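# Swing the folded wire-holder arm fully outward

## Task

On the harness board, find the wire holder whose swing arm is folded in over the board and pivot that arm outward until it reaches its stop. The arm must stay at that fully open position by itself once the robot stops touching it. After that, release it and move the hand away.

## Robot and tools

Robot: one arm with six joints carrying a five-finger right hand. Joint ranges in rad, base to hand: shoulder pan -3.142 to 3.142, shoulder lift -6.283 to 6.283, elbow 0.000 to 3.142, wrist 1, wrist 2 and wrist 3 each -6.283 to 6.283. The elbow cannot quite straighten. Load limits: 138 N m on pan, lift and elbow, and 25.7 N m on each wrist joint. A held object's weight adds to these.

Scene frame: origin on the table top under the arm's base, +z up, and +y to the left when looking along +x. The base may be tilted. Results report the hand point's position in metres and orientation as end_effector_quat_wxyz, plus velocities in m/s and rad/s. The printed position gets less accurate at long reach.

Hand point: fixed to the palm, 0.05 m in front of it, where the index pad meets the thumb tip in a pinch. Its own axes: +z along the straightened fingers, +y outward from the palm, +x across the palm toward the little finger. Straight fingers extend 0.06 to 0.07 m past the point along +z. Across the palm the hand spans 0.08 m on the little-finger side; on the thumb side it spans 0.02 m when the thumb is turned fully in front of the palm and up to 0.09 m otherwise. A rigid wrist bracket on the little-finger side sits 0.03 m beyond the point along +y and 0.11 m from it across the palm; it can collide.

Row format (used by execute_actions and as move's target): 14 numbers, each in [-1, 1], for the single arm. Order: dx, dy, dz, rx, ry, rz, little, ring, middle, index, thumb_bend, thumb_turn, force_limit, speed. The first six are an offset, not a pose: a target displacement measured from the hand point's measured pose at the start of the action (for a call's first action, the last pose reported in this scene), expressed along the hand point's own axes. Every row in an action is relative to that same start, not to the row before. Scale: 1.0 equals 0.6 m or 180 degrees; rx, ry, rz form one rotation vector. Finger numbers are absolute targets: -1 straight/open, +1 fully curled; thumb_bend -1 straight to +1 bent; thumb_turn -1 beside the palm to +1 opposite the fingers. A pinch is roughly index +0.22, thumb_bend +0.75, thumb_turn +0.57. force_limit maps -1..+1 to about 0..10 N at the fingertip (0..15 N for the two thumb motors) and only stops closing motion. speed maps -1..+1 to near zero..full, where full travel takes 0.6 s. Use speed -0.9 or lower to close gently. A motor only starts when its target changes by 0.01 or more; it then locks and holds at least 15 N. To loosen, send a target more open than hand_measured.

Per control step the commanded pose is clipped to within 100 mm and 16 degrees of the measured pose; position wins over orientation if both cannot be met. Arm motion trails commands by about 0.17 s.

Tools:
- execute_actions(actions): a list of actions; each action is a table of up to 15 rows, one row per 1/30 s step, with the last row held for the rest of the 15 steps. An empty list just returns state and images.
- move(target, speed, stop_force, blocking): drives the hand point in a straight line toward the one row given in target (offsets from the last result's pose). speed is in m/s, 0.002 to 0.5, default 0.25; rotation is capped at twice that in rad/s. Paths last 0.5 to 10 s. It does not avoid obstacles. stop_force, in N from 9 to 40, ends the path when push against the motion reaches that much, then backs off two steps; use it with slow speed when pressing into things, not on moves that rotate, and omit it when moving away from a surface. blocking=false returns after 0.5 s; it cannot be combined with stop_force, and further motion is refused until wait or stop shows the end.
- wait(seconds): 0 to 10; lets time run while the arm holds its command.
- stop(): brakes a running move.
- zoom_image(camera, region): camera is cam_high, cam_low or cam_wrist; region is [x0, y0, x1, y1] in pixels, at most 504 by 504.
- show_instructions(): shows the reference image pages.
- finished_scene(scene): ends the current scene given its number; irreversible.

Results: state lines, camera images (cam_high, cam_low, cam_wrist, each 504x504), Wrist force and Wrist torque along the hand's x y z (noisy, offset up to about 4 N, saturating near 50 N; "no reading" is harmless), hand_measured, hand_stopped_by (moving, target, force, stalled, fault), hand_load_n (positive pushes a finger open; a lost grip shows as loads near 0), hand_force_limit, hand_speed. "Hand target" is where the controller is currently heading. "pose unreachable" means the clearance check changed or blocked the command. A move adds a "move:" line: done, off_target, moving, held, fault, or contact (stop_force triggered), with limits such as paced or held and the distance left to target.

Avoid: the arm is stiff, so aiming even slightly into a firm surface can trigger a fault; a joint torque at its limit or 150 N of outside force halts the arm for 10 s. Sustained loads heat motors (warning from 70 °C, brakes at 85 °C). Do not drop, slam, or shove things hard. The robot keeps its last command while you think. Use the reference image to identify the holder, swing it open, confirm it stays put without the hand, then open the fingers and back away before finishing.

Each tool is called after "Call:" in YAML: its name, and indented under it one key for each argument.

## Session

Call:
execute_actions:
  actions: []

Scene clock: 0.00 s.
end_effector_position=(+0.7870, -0.0443, +0.3600) hand_measured=(-1.000, -1.000, -1.000, -1.000, -1.000, -1.000) hand_load_n=(+0.0, +0.0, +0.0, +0.0, +0.0, +0.0) hand_stopped_by=(target, target, target, target, target, target) hand_force_limit=0.00 hand_speed=-0.80 end_effector_quat_wxyz=(+0.029, +0.741, +0.335, +0.581) end_effector_velocity=(-0.000, +0.000, -0.000) end_effector_angular_velocity=(+0.000, -0.000, +0.001)
Joint positions: [-0.082 -1.176  1.319  0.249  1.488  0.444]
Joint velocities: [ 0.  0.  0. -0. -0. -0.]
Motor temperatures (°C, as the motors report them): [24 23 23 29 28 31]
Wrist force (N, on the end effector, along its own x y z axes, offset not removed): no reading
Wrist torque (N m, same axes, about the end effector's origin, offset not removed): no reading
Hand target: +0.787, -0.044, +0.360; +0.029, +0.741, +0.335, +0.581
camera_calibration (this result's frames):
cam_wrist: T_world_to_cam=[[0.453579, -0.823991, 0.339566, -0.512079], [-0.597495, -0.563857, -0.570144, 0.652173], [0.66126, 0.0557169, -0.748085, -0.11583], [0, 0, 0, 1]] pos_world=[0.698533, -0.0477624, 0.459066]

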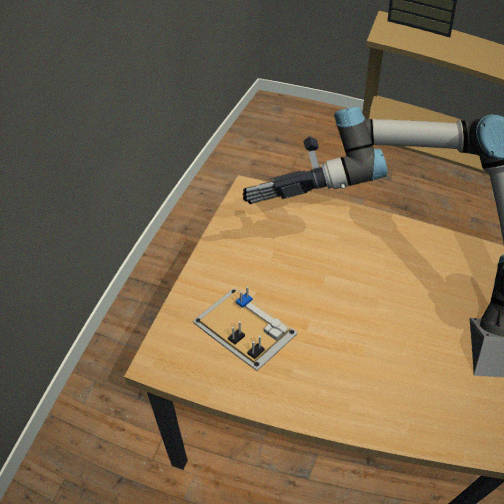

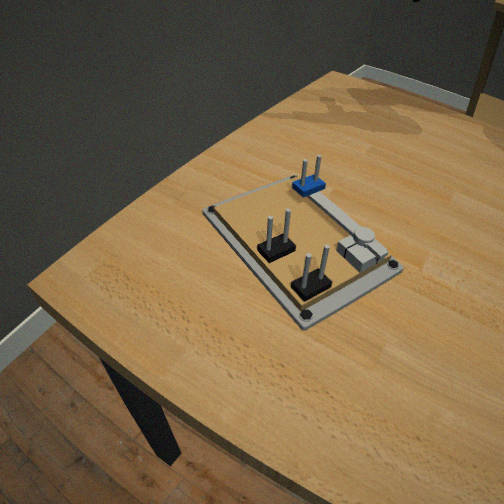

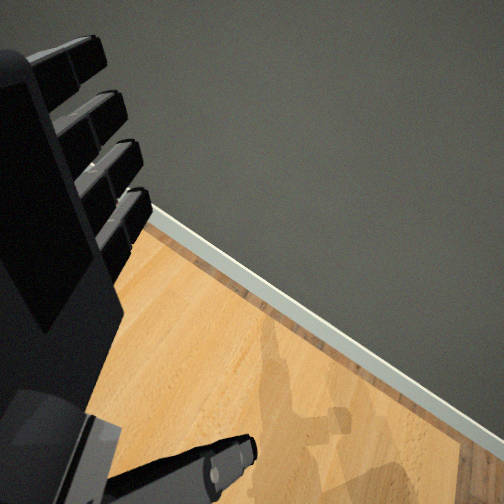

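Call:
zoom_image:
  camera: "cam_low"
  region: [195, 145, 415, 335]

Call:
zoom_image:
  camera: "cam_high"
  region: [185, 280, 305, 375]

Call:
zoom_image:
  camera: "cam_low"
  region: [285, 150, 405, 275]

Region (195, 145, 415, 335) of cam_low's 504x504 image, scaled by 2.291, with more detail than that image has; it fills the top 435 rows of this view, and the rest is white.

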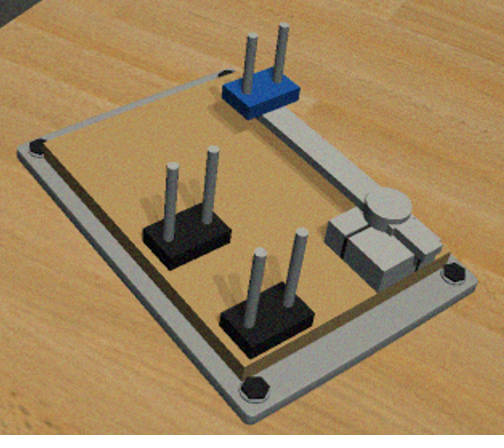

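Region (185, 280, 305, 375) of cam_high's 504x504 image, scaled by 4.200, with more detail than that image has; it fills the top 399 rows of this view, and the rest is white.

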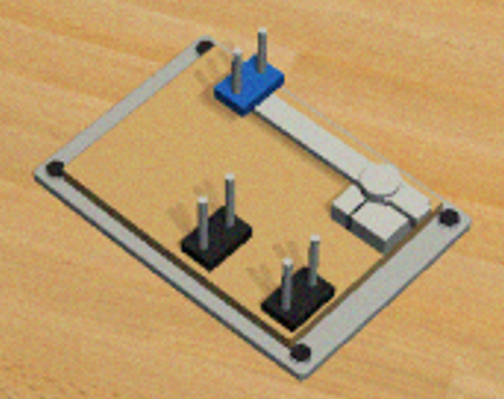

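Region (285, 150, 405, 275) of cam_low's 504x504 image, scaled by 4.032, with more detail than that image has; it fills the left 484 columns of this view, and the rest is white.

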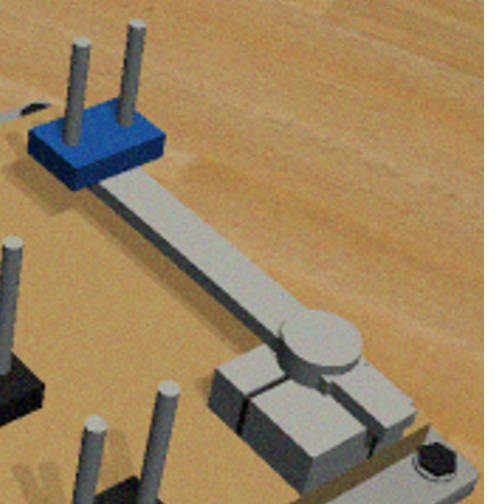

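Call:
move:
  target: [-0.1392, -0.4228, 0.206, 0.0001, -0.1953, 0.579, -0.39, -0.39, -0.39, -0.39, -1, -1, 0.2, 0.0]
  speed: 0.4

Scene clock: 16.00 s.
end_effector_position=(+0.7703, +0.1503, +0.1404) hand_measured=(-0.390, -0.390, -0.390, -0.390, -1.000, -1.000) hand_load_n=(+0.0, +0.0, +0.0, +0.0, +0.0, +0.0) hand_stopped_by=(target, target, target, target, target, target) hand_force_limit=0.20 hand_speed=0.00 end_effector_quat_wxyz=(-0.347, +0.838, -0.389, +0.163) end_effector_velocity=(+0.000, +0.001, -0.001) end_effector_angular_velocity=(+0.007, +0.013, -0.003)
Joint positions: [-0.021 -0.526  0.583  0.856  1.633  2.345]
Joint velocities: [-0.002  0.013 -0.021  0.017 -0.003  0.011]
Motor temperatures (°C, as the motors report them): [24 23 23 29 28 31]
Wrist force (N, on the end effector, along its own x y z axes, offset not removed): [0.3 -0.7 0.4]
Wrist torque (N m, same axes, about the end effector's origin, offset not removed): [-0.21 0.08 -0.18]
Hand target: +0.770, +0.150, +0.140; -0.347, +0.837, -0.390, +0.162
Off the commanded pose: 0.000 m, 0 deg.
move: done
camera_calibration (this result's frames):
cam_wrist: T_world_to_cam=[[-0.602262, -0.369768, -0.707497, 0.622502], [-0.784826, 0.436394, 0.44001, 0.478818], [0.146046, 0.820263, -0.553027, -0.0253427], [0, 0, 0, 1]] pos_world=[0.754399, 0.0420158, 0.215719]

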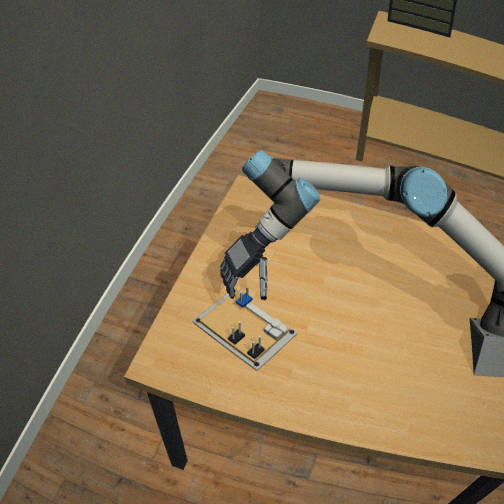

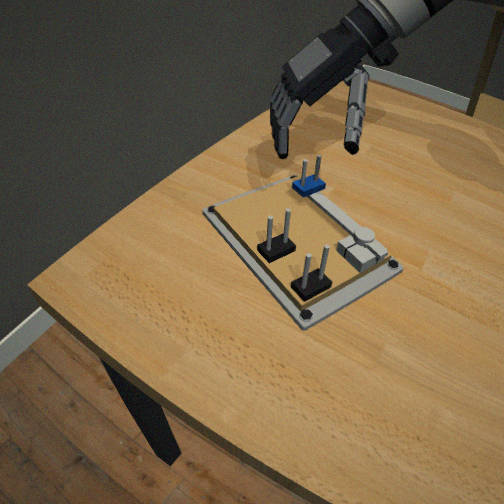

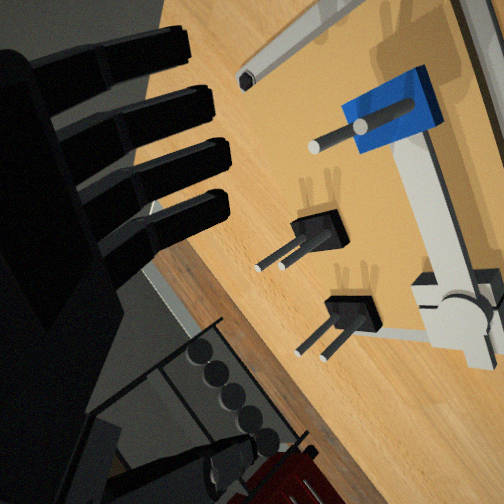

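Call:
execute_actions:
  actions: []

Scene clock: 17.07 s.
end_effector_position=(+0.7703, +0.1505, +0.1402) hand_measured=(-0.390, -0.390, -0.390, -0.390, -1.000, -1.000) hand_load_n=(+0.0, +0.0, +0.0, +0.0, +0.0, +0.0) hand_stopped_by=(target, target, target, target, target, target) hand_force_limit=0.20 hand_speed=0.00 end_effector_quat_wxyz=(-0.347, +0.837, -0.390, +0.162) end_effector_velocity=(-0.000, -0.000, +0.000) end_effector_angular_velocity=(-0.001, +0.000, -0.000)
Joint positions: [-0.021 -0.525  0.58   0.858  1.632  2.346]
Joint velocities: [ 0.    -0.     0.    -0.     0.001 -0.   ]
Motor temperatures (°C, as the motors report them): [24 23 23 29 28 31]
Wrist force (N, on the end effector, along its own x y z axes, offset not removed): [1.1 -0.6 1.4]
Wrist torque (N m, same axes, about the end effector's origin, offset not removed): [-0.25 -0.10 -0.09]
Hand target: +0.770, +0.150, +0.140; -0.347, +0.837, -0.390, +0.162
Off the commanded pose: 0.000 m, 0 deg.
camera_calibration (this result's frames):
cam_wrist: T_world_to_cam=[[-0.603513, -0.36887, -0.706899, 0.623199], [-0.783969, 0.436267, 0.441661, 0.477976], [0.145482, 0.820735, -0.552475, -0.0252756], [0, 0, 0, 1]] pos_world=[0.754504, 0.0420986, 0.215471]

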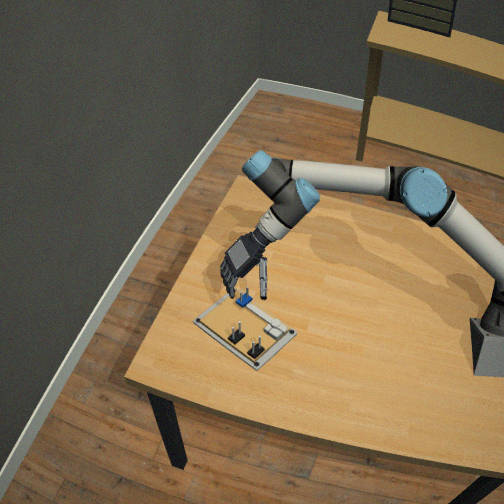

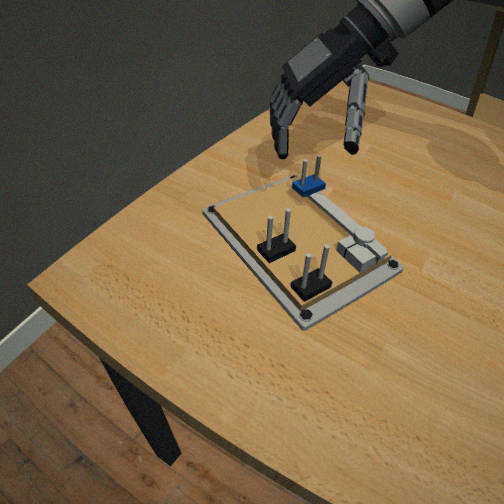

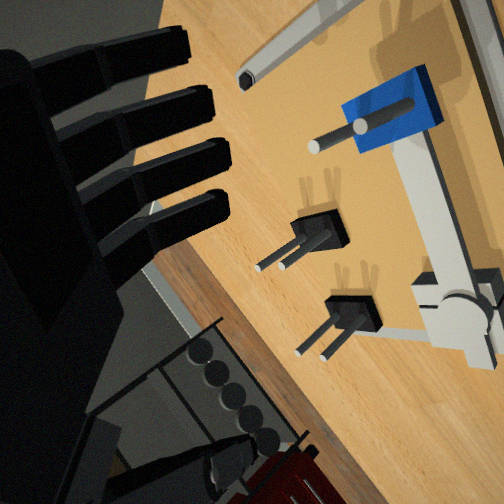

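Call:
zoom_image:
  camera: "cam_low"
  region: [190, 60, 420, 340]

Call:
zoom_image:
  camera: "cam_wrist"
  region: [230, 0, 504, 400]

Region (190, 60, 420, 340) of cam_low's 504x504 image, scaled by 1.800, with more detail than that image has; it fills the left 414 columns of this view, and the rest is white.

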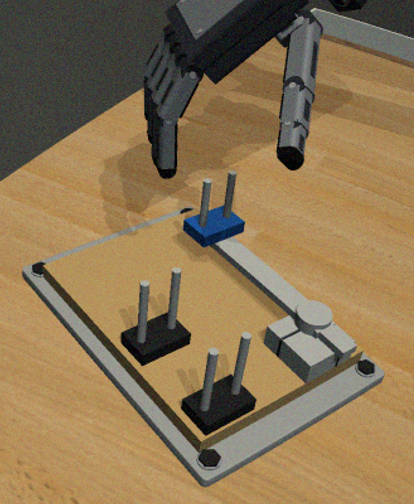

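Region (230, 0, 504, 400) of cam_wrist's 504x504 image, scaled by 1.260, with more detail than that image has; it fills the left 345 columns of this view, and the rest is white.

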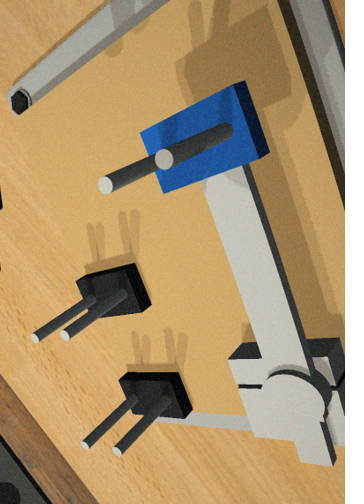

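Call:
move:
  target: [-0.012, 0.0893, 0.0808, 0, 0, 0, -0.39, -0.39, -0.39, -0.39, -1, -1, 0.2, 0]
  speed: 0.08
  stop_force: 10

Scene clock: 24.63 s.
end_effector_position=(+0.7631, +0.1537, +0.0684) hand_measured=(-0.390, -0.390, -0.390, -0.390, -1.000, -1.000) hand_load_n=(+0.0, +0.0, +0.0, +0.0, +0.0, +0.0) hand_stopped_by=(target, target, target, target, target, target) hand_force_limit=0.20 hand_speed=0.00 end_effector_quat_wxyz=(-0.347, +0.837, -0.390, +0.162) end_effector_velocity=(-0.000, +0.000, -0.003) end_effector_angular_velocity=(+0.001, -0.001, +0.000)
Joint positions: [-0.075 -0.535  0.761  0.686  1.6    2.304]
Joint velocities: [-0.002  0.     0.006 -0.007 -0.002 -0.002]
Motor temperatures (°C, as the motors report them): [24 23 23 29 28 31]
Wrist force (N, on the end effector, along its own x y z axes, offset not removed): [0.1 0.6 0.1]
Wrist torque (N m, same axes, about the end effector's origin, offset not removed): [0.02 0.11 -0.12]
Hand target: +0.763, +0.154, +0.068; -0.347, +0.837, -0.390, +0.162
Off the commanded pose: 0.000 m, 0 deg.
move: done
camera_calibration (this result's frames):
cam_wrist: T_world_to_cam=[[-0.603565, -0.36883, -0.706876, 0.5693], [-0.78394, 0.436223, 0.441756, 0.50257], [0.145423, 0.820777, -0.552429, -0.0665277], [0, 0, 0, 1]] pos_world=[0.747269, 0.0453471, 0.14366]

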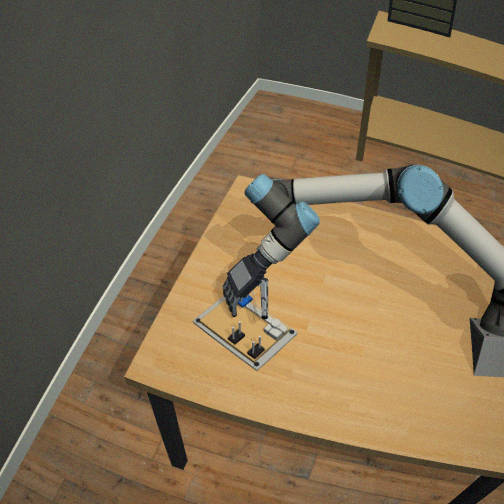

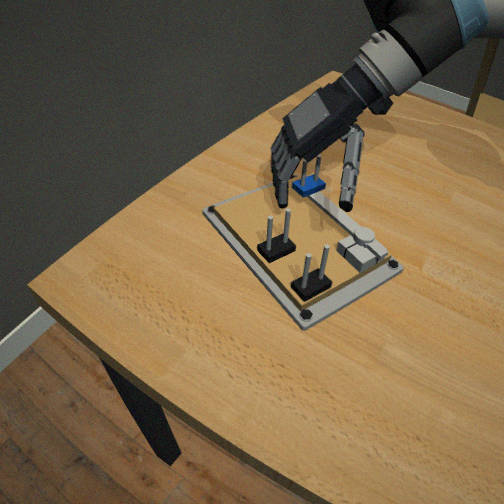

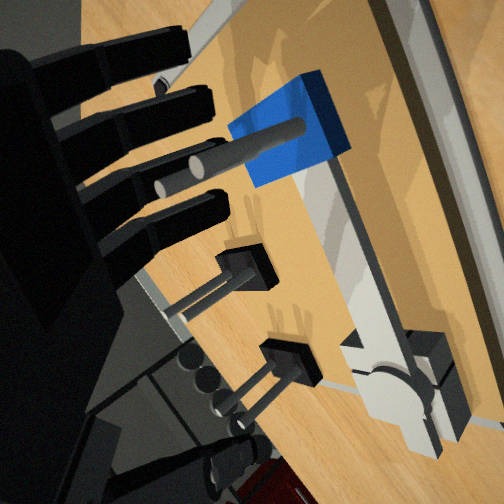

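Call:
zoom_image:
  camera: "cam_wrist"
  region: [120, 40, 504, 480]

Call:
zoom_image:
  camera: "cam_low"
  region: [230, 100, 410, 290]

Region (120, 40, 504, 480) of cam_wrist's 504x504 image, scaled by 1.145, with more detail than that image has; it fills the left 440 columns of this view, and the rest is white.

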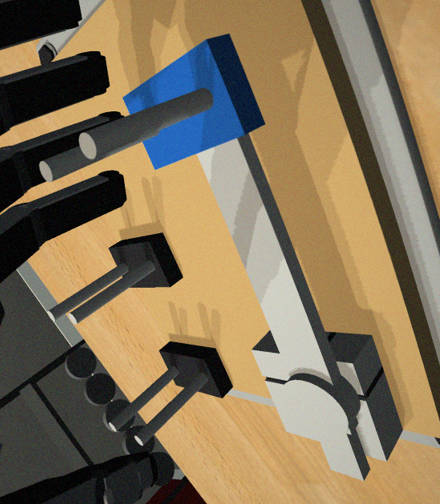

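Region (230, 100, 410, 290) of cam_low's 504x504 image, scaled by 2.653, with more detail than that image has; it fills the left 477 columns of this view, and the rest is white.

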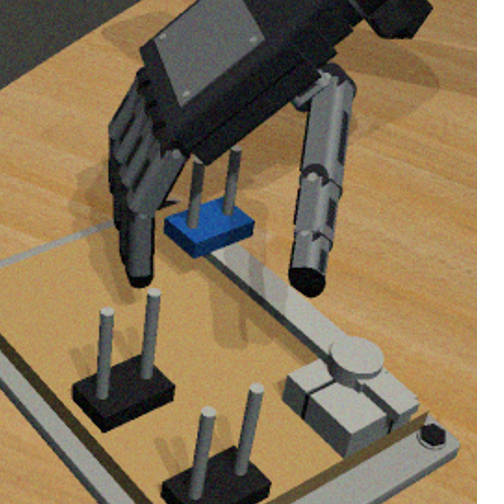

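Call:
zoom_image:
  camera: "cam_wrist"
  region: [320, 310, 490, 470]

Region (320, 310, 490, 470) of cam_wrist's 504x504 image, scaled by 2.965, with more detail than that image has; it fills the top 474 rows of this view, and the rest is white.

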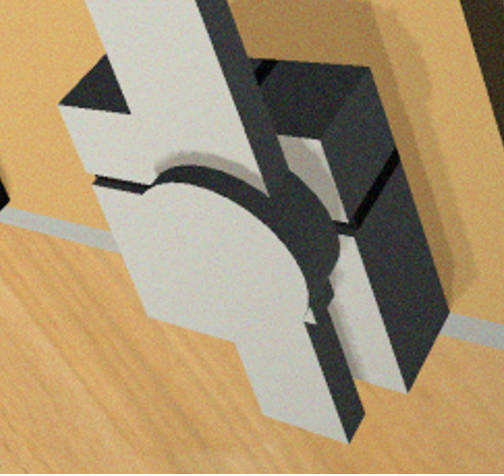

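Call:
move:
  target: [0.0355, 0.0581, -0.0477, 0, 0.0471, 0.0471, -1, -1, -0.39, -0.39, -1, -1, 0.2, 0]
  speed: 0.08
  stop_force: 12

Scene clock: 31.83 s.
end_effector_position=(+0.7425, +0.1090, +0.0640) hand_measured=(-1.000, -1.000, -0.390, -0.390, -1.000, -1.000) hand_load_n=(+0.0, +0.0, +1.0, +0.0, +0.0, +0.0) hand_stopped_by=(target, target, target, target, target, target) hand_force_limit=0.20 hand_speed=0.00 end_effector_quat_wxyz=(-0.329, +0.793, -0.475, +0.197) end_effector_velocity=(-0.001, -0.003, -0.000) end_effector_angular_velocity=(+0.001, -0.002, -0.013)
Joint positions: [-0.109 -0.703  1.046  0.464  1.681  2.417]
Joint velocities: [-0.002 -0.011  0.017 -0.015  0.004  0.006]
Motor temperatures (°C, as the motors report them): [24 23 23 29 28 31]
Wrist force (N, on the end effector, along its own x y z axes, offset not removed): [-1.0 -1.5 3.7]
Wrist torque (N m, same axes, about the end effector's origin, offset not removed): [-0.21 -0.06 -0.23]
Hand target: +0.742, +0.109, +0.064; -0.328, +0.792, -0.475, +0.197
Off the commanded pose: 0.000 m, 0 deg.
move: done
camera_calibration (this result's frames):
cam_wrist: T_world_to_cam=[[-0.666942, -0.236432, -0.706603, 0.569826], [-0.677015, 0.588348, 0.442151, 0.41196], [0.31119, 0.77327, -0.552462, -0.147152], [0, 0, 0, 1]] pos_world=[0.704737, 0.00613717, 0.139196]

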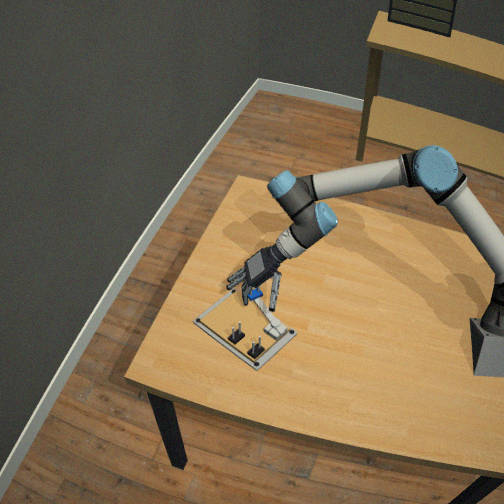

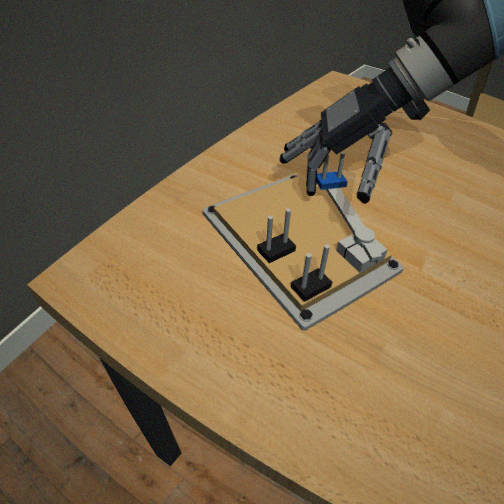

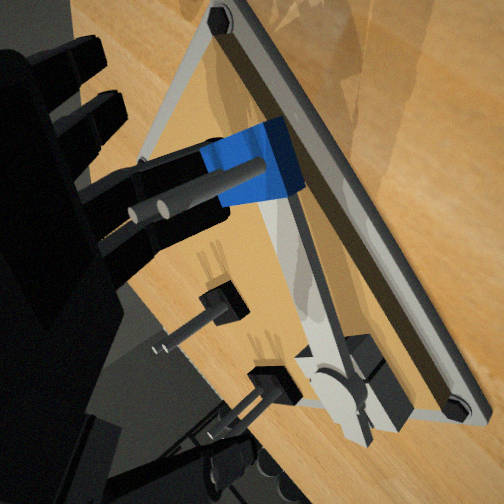

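Call:
zoom_image:
  camera: "cam_wrist"
  region: [110, 90, 430, 460]

Region (110, 90, 430, 460) of cam_wrist's 504x504 image, scaled by 1.362, with more detail than that image has; it fills the left 436 columns of this view, and the rest is white.

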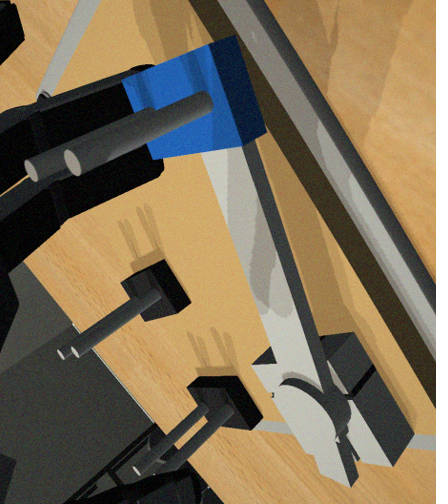

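Call:
move:
  target: [0.0045, 0.0625, -0.0625, 0, 0.0786, 0.0786, -1, -1, -0.39, -0.39, -1, -1, 0.2, 0]
  speed: 0.13
  stop_force: 12

Scene clock: 35.30 s.
end_effector_position=(+0.6972, +0.0818, +0.0639) hand_measured=(-1.000, -1.000, -0.390, -0.390, -1.000, -1.000) hand_load_n=(+0.0, +0.0, +1.5, +0.0, +0.0, +0.0) hand_stopped_by=(target, target, target, target, target, target) hand_force_limit=0.20 hand_speed=0.00 end_effector_quat_wxyz=(-0.289, +0.699, -0.604, +0.250) end_effector_velocity=(-0.002, -0.001, +0.000) end_effector_angular_velocity=(-0.000, -0.002, -0.016)
Joint positions: [-0.088 -0.874  1.371  0.171  1.899  2.648]
Joint velocities: [ 0.002 -0.006  0.013 -0.014  0.011  0.009]
Motor temperatures (°C, as the motors report them): [24 23 23 29 28 31]
Wrist force (N, on the end effector, along its own x y z axes, offset not removed): [-1.5 0.6 0.6]
Wrist torque (N m, same axes, about the end effector's origin, offset not removed): [0.20 0.14 -0.16]
Hand target: +0.697, +0.082, +0.064; -0.289, +0.698, -0.605, +0.251
Off the commanded pose: 0.000 m, 0 deg.
move: done
camera_calibration (this result's frames):
cam_wrist: T_world_to_cam=[[-0.708016, 0.0047087, -0.70618, 0.542005], [-0.436159, 0.783545, 0.442518, 0.213414], [0.555408, 0.621317, -0.552709, -0.269946], [0, 0, 0, 1]] pos_world=[0.626761, -0.00204963, 0.139113]

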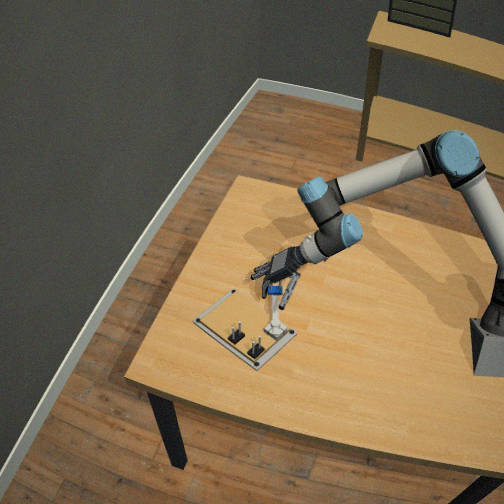

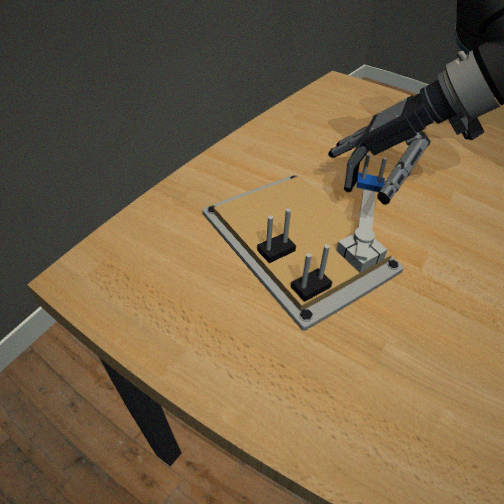

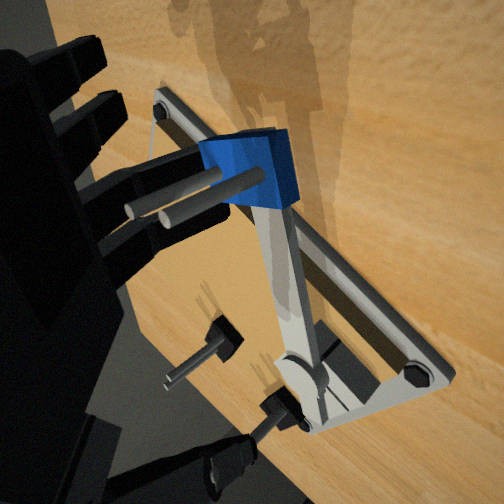

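Call:
zoom_image:
  camera: "cam_wrist"
  region: [110, 90, 430, 460]

Region (110, 90, 430, 460) of cam_wrist's 504x504 image, scaled by 1.362, with more detail than that image has; it fills the left 436 columns of this view, and the rest is white.

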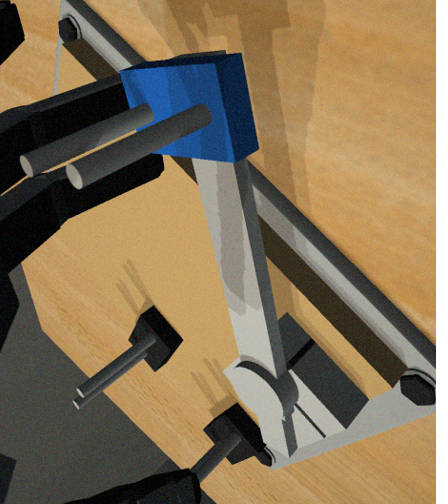

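Call:
move:
  target: [-0.0083, 0.0602, -0.0602, 0, 0.0723, 0.0723, -1, -1, -0.39, -0.39, -1, -1, 0.2, 0]
  speed: 0.12
  stop_force: 9

Scene clock: 38.20 s.
end_effector_position=(+0.6463, +0.0795, +0.0638) hand_measured=(-1.000, -1.000, -0.390, -0.390, -1.000, -1.000) hand_load_n=(+0.0, +0.0, +1.5, +0.0, +0.0, +0.0) hand_stopped_by=(target, target, target, target, target, target) hand_force_limit=0.20 hand_speed=0.00 end_effector_quat_wxyz=(+0.246, -0.594, +0.708, -0.293) end_effector_velocity=(-0.002, +0.000, +0.000) end_effector_angular_velocity=(-0.000, -0.001, -0.014)
Joint positions: [-0.016 -0.949  1.573 -0.029  2.166  2.88 ]
Joint velocities: [ 0.004 -0.002  0.007 -0.007  0.013  0.01 ]
Motor temperatures (°C, as the motors report them): [24 23 23 29 28 31]
Wrist force (N, on the end effector, along its own x y z axes, offset not removed): [-1.8 -0.9 1.4]
Wrist torque (N m, same axes, about the end effector's origin, offset not removed): [-0.12 0.10 -0.18]
Hand target: +0.646, +0.079, +0.064; +0.246, -0.593, +0.708, -0.293
Off the commanded pose: 0.000 m, 0 deg.
move: done
camera_calibration (this result's frames):
cam_wrist: T_world_to_cam=[[-0.671019, 0.226765, -0.705912, 0.464288], [-0.167908, 0.880871, 0.442576, 0.0119252], [0.722178, 0.415505, -0.553005, -0.331629], [0, 0, 0, 1]] pos_world=[0.553044, 0.022005, 0.139076]

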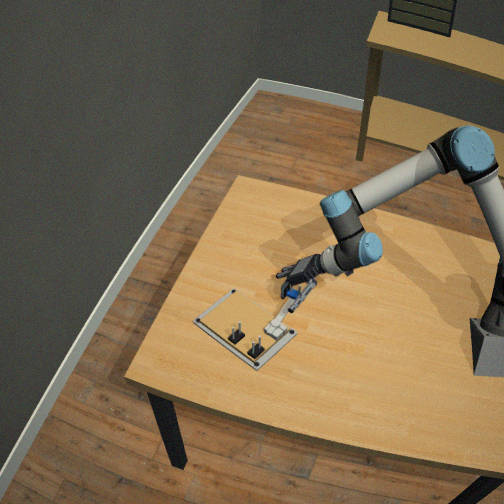

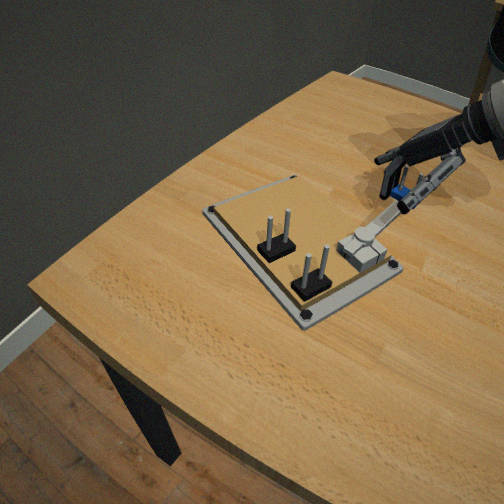

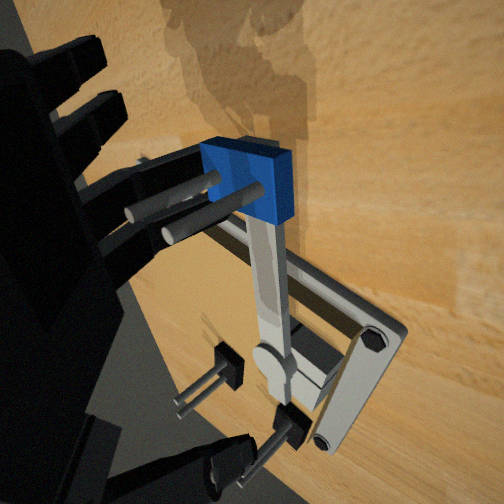

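Call:
zoom_image:
  camera: "cam_wrist"
  region: [110, 90, 430, 460]

Region (110, 90, 430, 460) of cam_wrist's 504x504 image, scaled by 1.362, with more detail than that image has; it fills the left 436 columns of this view, and the rest is white.

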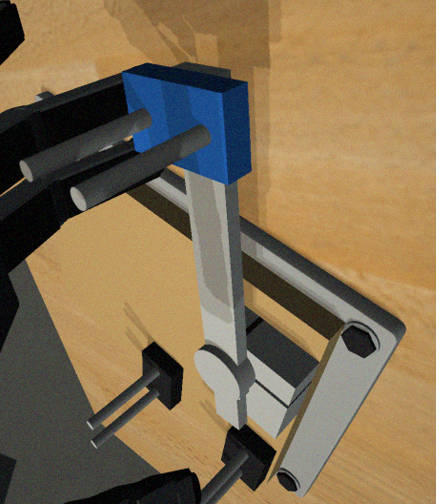

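Call:
move:
  target: [-0.0092, 0.0192, -0.0192, 0, 0.0393, 0.0393, -1, -1, -0.39, -0.39, -1, -1, 0.2, 0]
  speed: 0.09
  stop_force: 9

Scene clock: 41.60 s.
end_effector_position=(+0.6312, +0.0877, +0.0637) hand_measured=(-1.000, -1.000, -0.390, -0.390, -1.000, -1.000) hand_load_n=(+0.0, +0.0, +1.5, +0.0, +0.0, +0.0) hand_stopped_by=(target, target, target, target, target, target) hand_force_limit=0.20 hand_speed=0.00 end_effector_quat_wxyz=(+0.220, -0.531, +0.756, -0.313) end_effector_velocity=(-0.001, +0.001, +0.000) end_effector_angular_velocity=(-0.000, +0.001, -0.015)
Joint positions: [ 0.039 -0.926  1.592 -0.074  2.332  3.024]
Joint velocities: [ 0.005  0.003 -0.002 -0.     0.015  0.013]
Motor temperatures (°C, as the motors report them): [24 23 23 29 28 31]
Wrist force (N, on the end effector, along its own x y z axes, offset not removed): [1.0 -1.4 1.4]
Wrist torque (N m, same axes, about the end effector's origin, offset not removed): [-0.01 0.01 -0.19]
Hand target: +0.631, +0.088, +0.064; +0.219, -0.530, +0.757, -0.313
Off the commanded pose: 0.000 m, 0 deg.
move: done
camera_calibration (this result's frames):
cam_wrist: T_world_to_cam=[[-0.62229, 0.338567, -0.705782, 0.411689], [-0.0140243, 0.89666, 0.442497, -0.0963317], [0.782661, 0.28526, -0.553235, -0.35098], [0, 0, 0, 1]] pos_world=[0.529538, 0.0471132, 0.139015]

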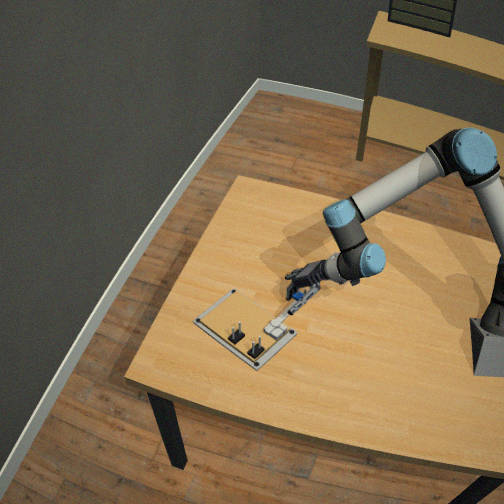

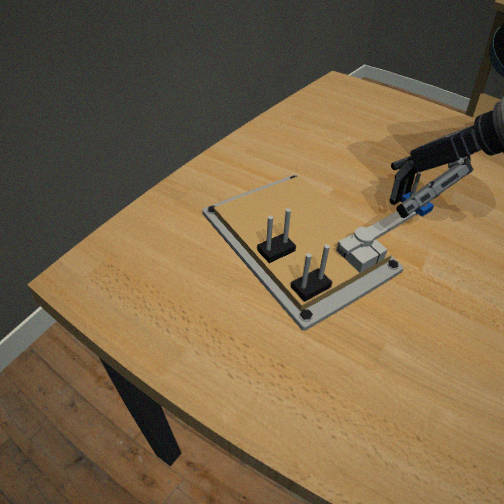

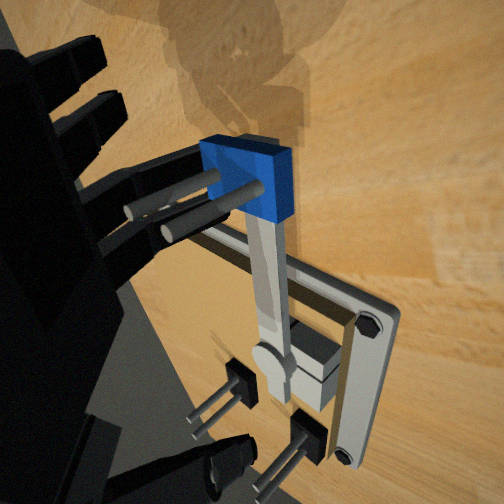

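Call:
execute_actions:
  actions:
    - [[0, 0, 0, 0, 0, 0, -1, -1, -0.1, -0.39, -1, -1, 0.0, -0.85]]
    - [[0, 0, 0, 0, 0, 0, -1, -1, -0.1, -0.39, -1, -1, 0.0, -0.85]]

Scene clock: 42.77 s.
end_effector_position=(+0.6313, +0.0877, +0.0637) hand_measured=(-1.000, -1.000, -0.318, -0.390, -1.000, -1.000) hand_load_n=(+0.0, +0.0, +5.0, +0.0, +0.0, +0.0) hand_stopped_by=(target, target, force, target, target, target) hand_force_limit=0.00 hand_speed=-0.85 end_effector_quat_wxyz=(+0.220, -0.531, +0.756, -0.313) end_effector_velocity=(+0.000, +0.000, +0.000) end_effector_angular_velocity=(+0.001, -0.000, +0.001)
Joint positions: [ 0.039 -0.926  1.591 -0.074  2.332  3.024]
Joint velocities: [-0.    -0.    -0.     0.    -0.001 -0.   ]
Motor temperatures (°C, as the motors report them): [24 23 23 29 28 31]
Wrist force (N, on the end effector, along its own x y z axes, offset not removed): [-0.4 -4.2 5.0]
Wrist torque (N m, same axes, about the end effector's origin, offset not removed): [-0.20 -0.07 -0.20]
Hand target: +0.631, +0.088, +0.064; +0.220, -0.531, +0.756, -0.313
Off the commanded pose: 0.000 m, 0 deg.
camera_calibration (this result's frames):
cam_wrist: T_world_to_cam=[[-0.622202, 0.338631, -0.705829, 0.411673], [-0.0139889, 0.896653, 0.442514, -0.0963635], [0.782732, 0.285206, -0.553162, -0.351047], [0, 0, 0, 1]] pos_world=[0.529571, 0.0471201, 0.139027]

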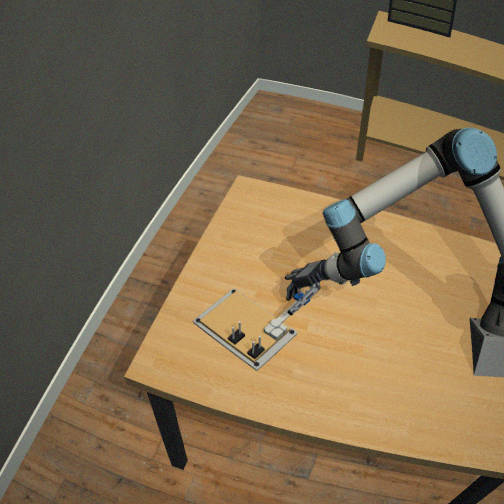

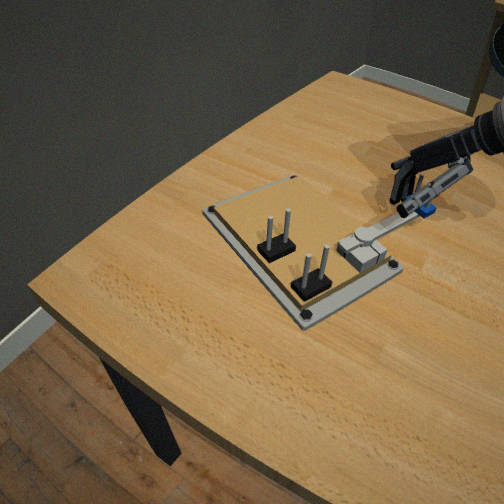

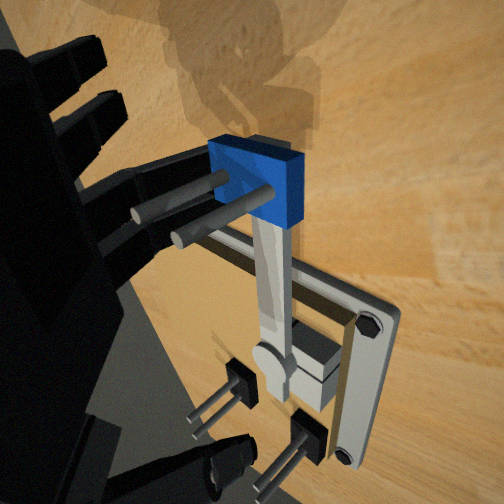

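Call:
zoom_image:
  camera: "cam_low"
  region: [320, 150, 480, 290]

Call:
zoom_image:
  camera: "cam_wrist"
  region: [110, 110, 430, 480]

Region (320, 150, 480, 290) of cam_low's 504x504 image, scaled by 3.150, with more detail than that image has; it fills the top 441 rows of this view, and the rest is white.

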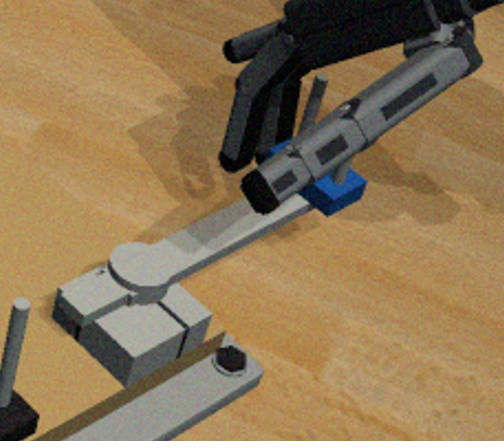

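Region (110, 110, 430, 480) of cam_wrist's 504x504 image, scaled by 1.362, with more detail than that image has; it fills the left 436 columns of this view, and the rest is white.

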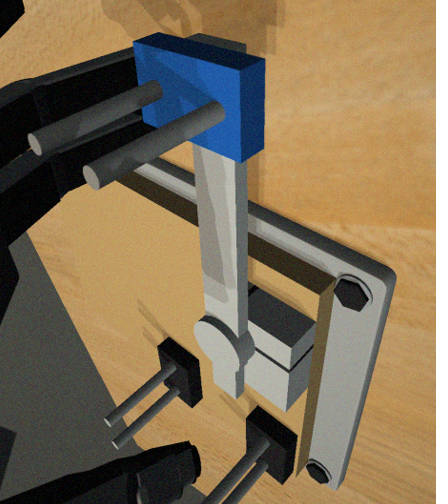

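Call:
move:
  target: [0, -0.0943, -0.1885, 0, 0, 0, -1, -1, -1, -1, -1, -1, 0.0, 0.3]
  speed: 0.2

Scene clock: 46.17 s.
end_effector_position=(+0.5937, +0.1012, +0.1834) hand_measured=(-1.000, -1.000, -1.000, -1.000, -1.000, -1.000) hand_load_n=(+0.0, +0.0, +0.0, +0.0, +0.0, +0.0) hand_stopped_by=(target, target, target, target, target, target) hand_force_limit=0.00 hand_speed=0.30 end_effector_quat_wxyz=(+0.220, -0.531, +0.756, -0.313) end_effector_velocity=(-0.001, +0.001, +0.003) end_effector_angular_velocity=(+0.001, +0.002, -0.000)
Joint positions: [ 0.207 -1.022  1.504  0.219  2.467  3.173]
Joint velocities: [ 0.004 -0.    -0.005  0.012  0.003  0.007]
Motor temperatures (°C, as the motors report them): [24 23 23 29 28 31]
Wrist force (N, on the end effector, along its own x y z axes, offset not removed): [0.8 -1.1 0.8]
Wrist torque (N m, same axes, about the end effector's origin, offset not removed): [-0.34 -0.12 -0.19]
Hand target: +0.594, +0.101, +0.184; +0.219, -0.531, +0.756, -0.313
Off the commanded pose: 0.000 m, 0 deg.
move: done
camera_calibration (this result's frames):
cam_wrist: T_world_to_cam=[[-0.622036, 0.338379, -0.706095, 0.468184], [-0.0141518, 0.896789, 0.442232, -0.161792], [0.782861, 0.285077, -0.553047, -0.259428], [0, 0, 0, 1]] pos_world=[0.492034, 0.0606262, 0.258657]

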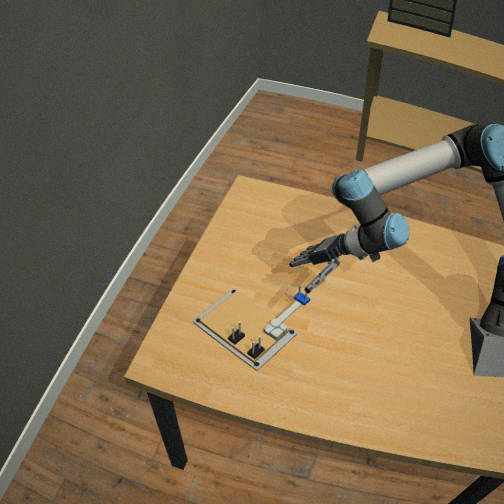

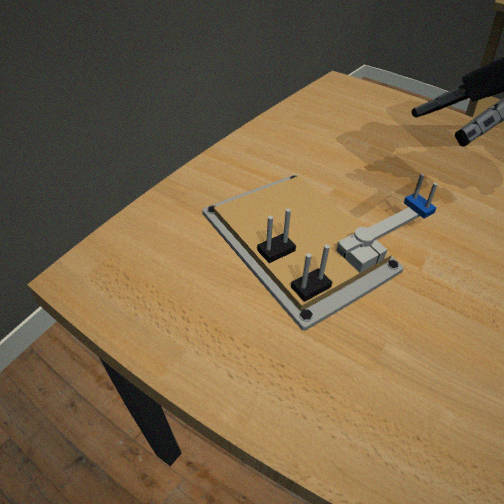

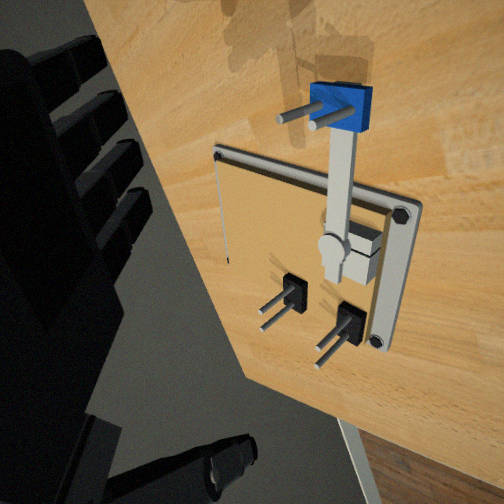

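Call:
zoom_image:
  camera: "cam_low"
  region: [320, 150, 480, 290]

Region (320, 150, 480, 290) of cam_low's 504x504 image, scaled by 3.150, with more detail than that image has; it fills the top 441 rows of this view, and the rest is white.

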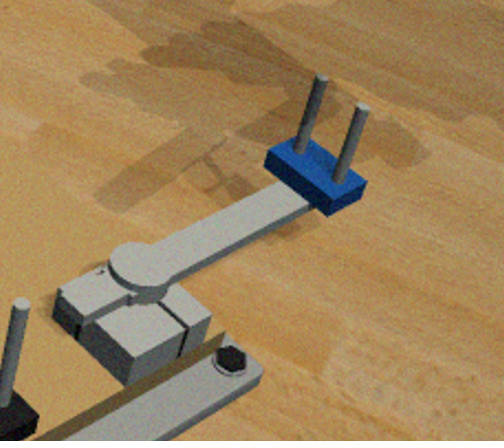

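Call:
finished_scene:
  scene: 2

The scene is finished: the task was done.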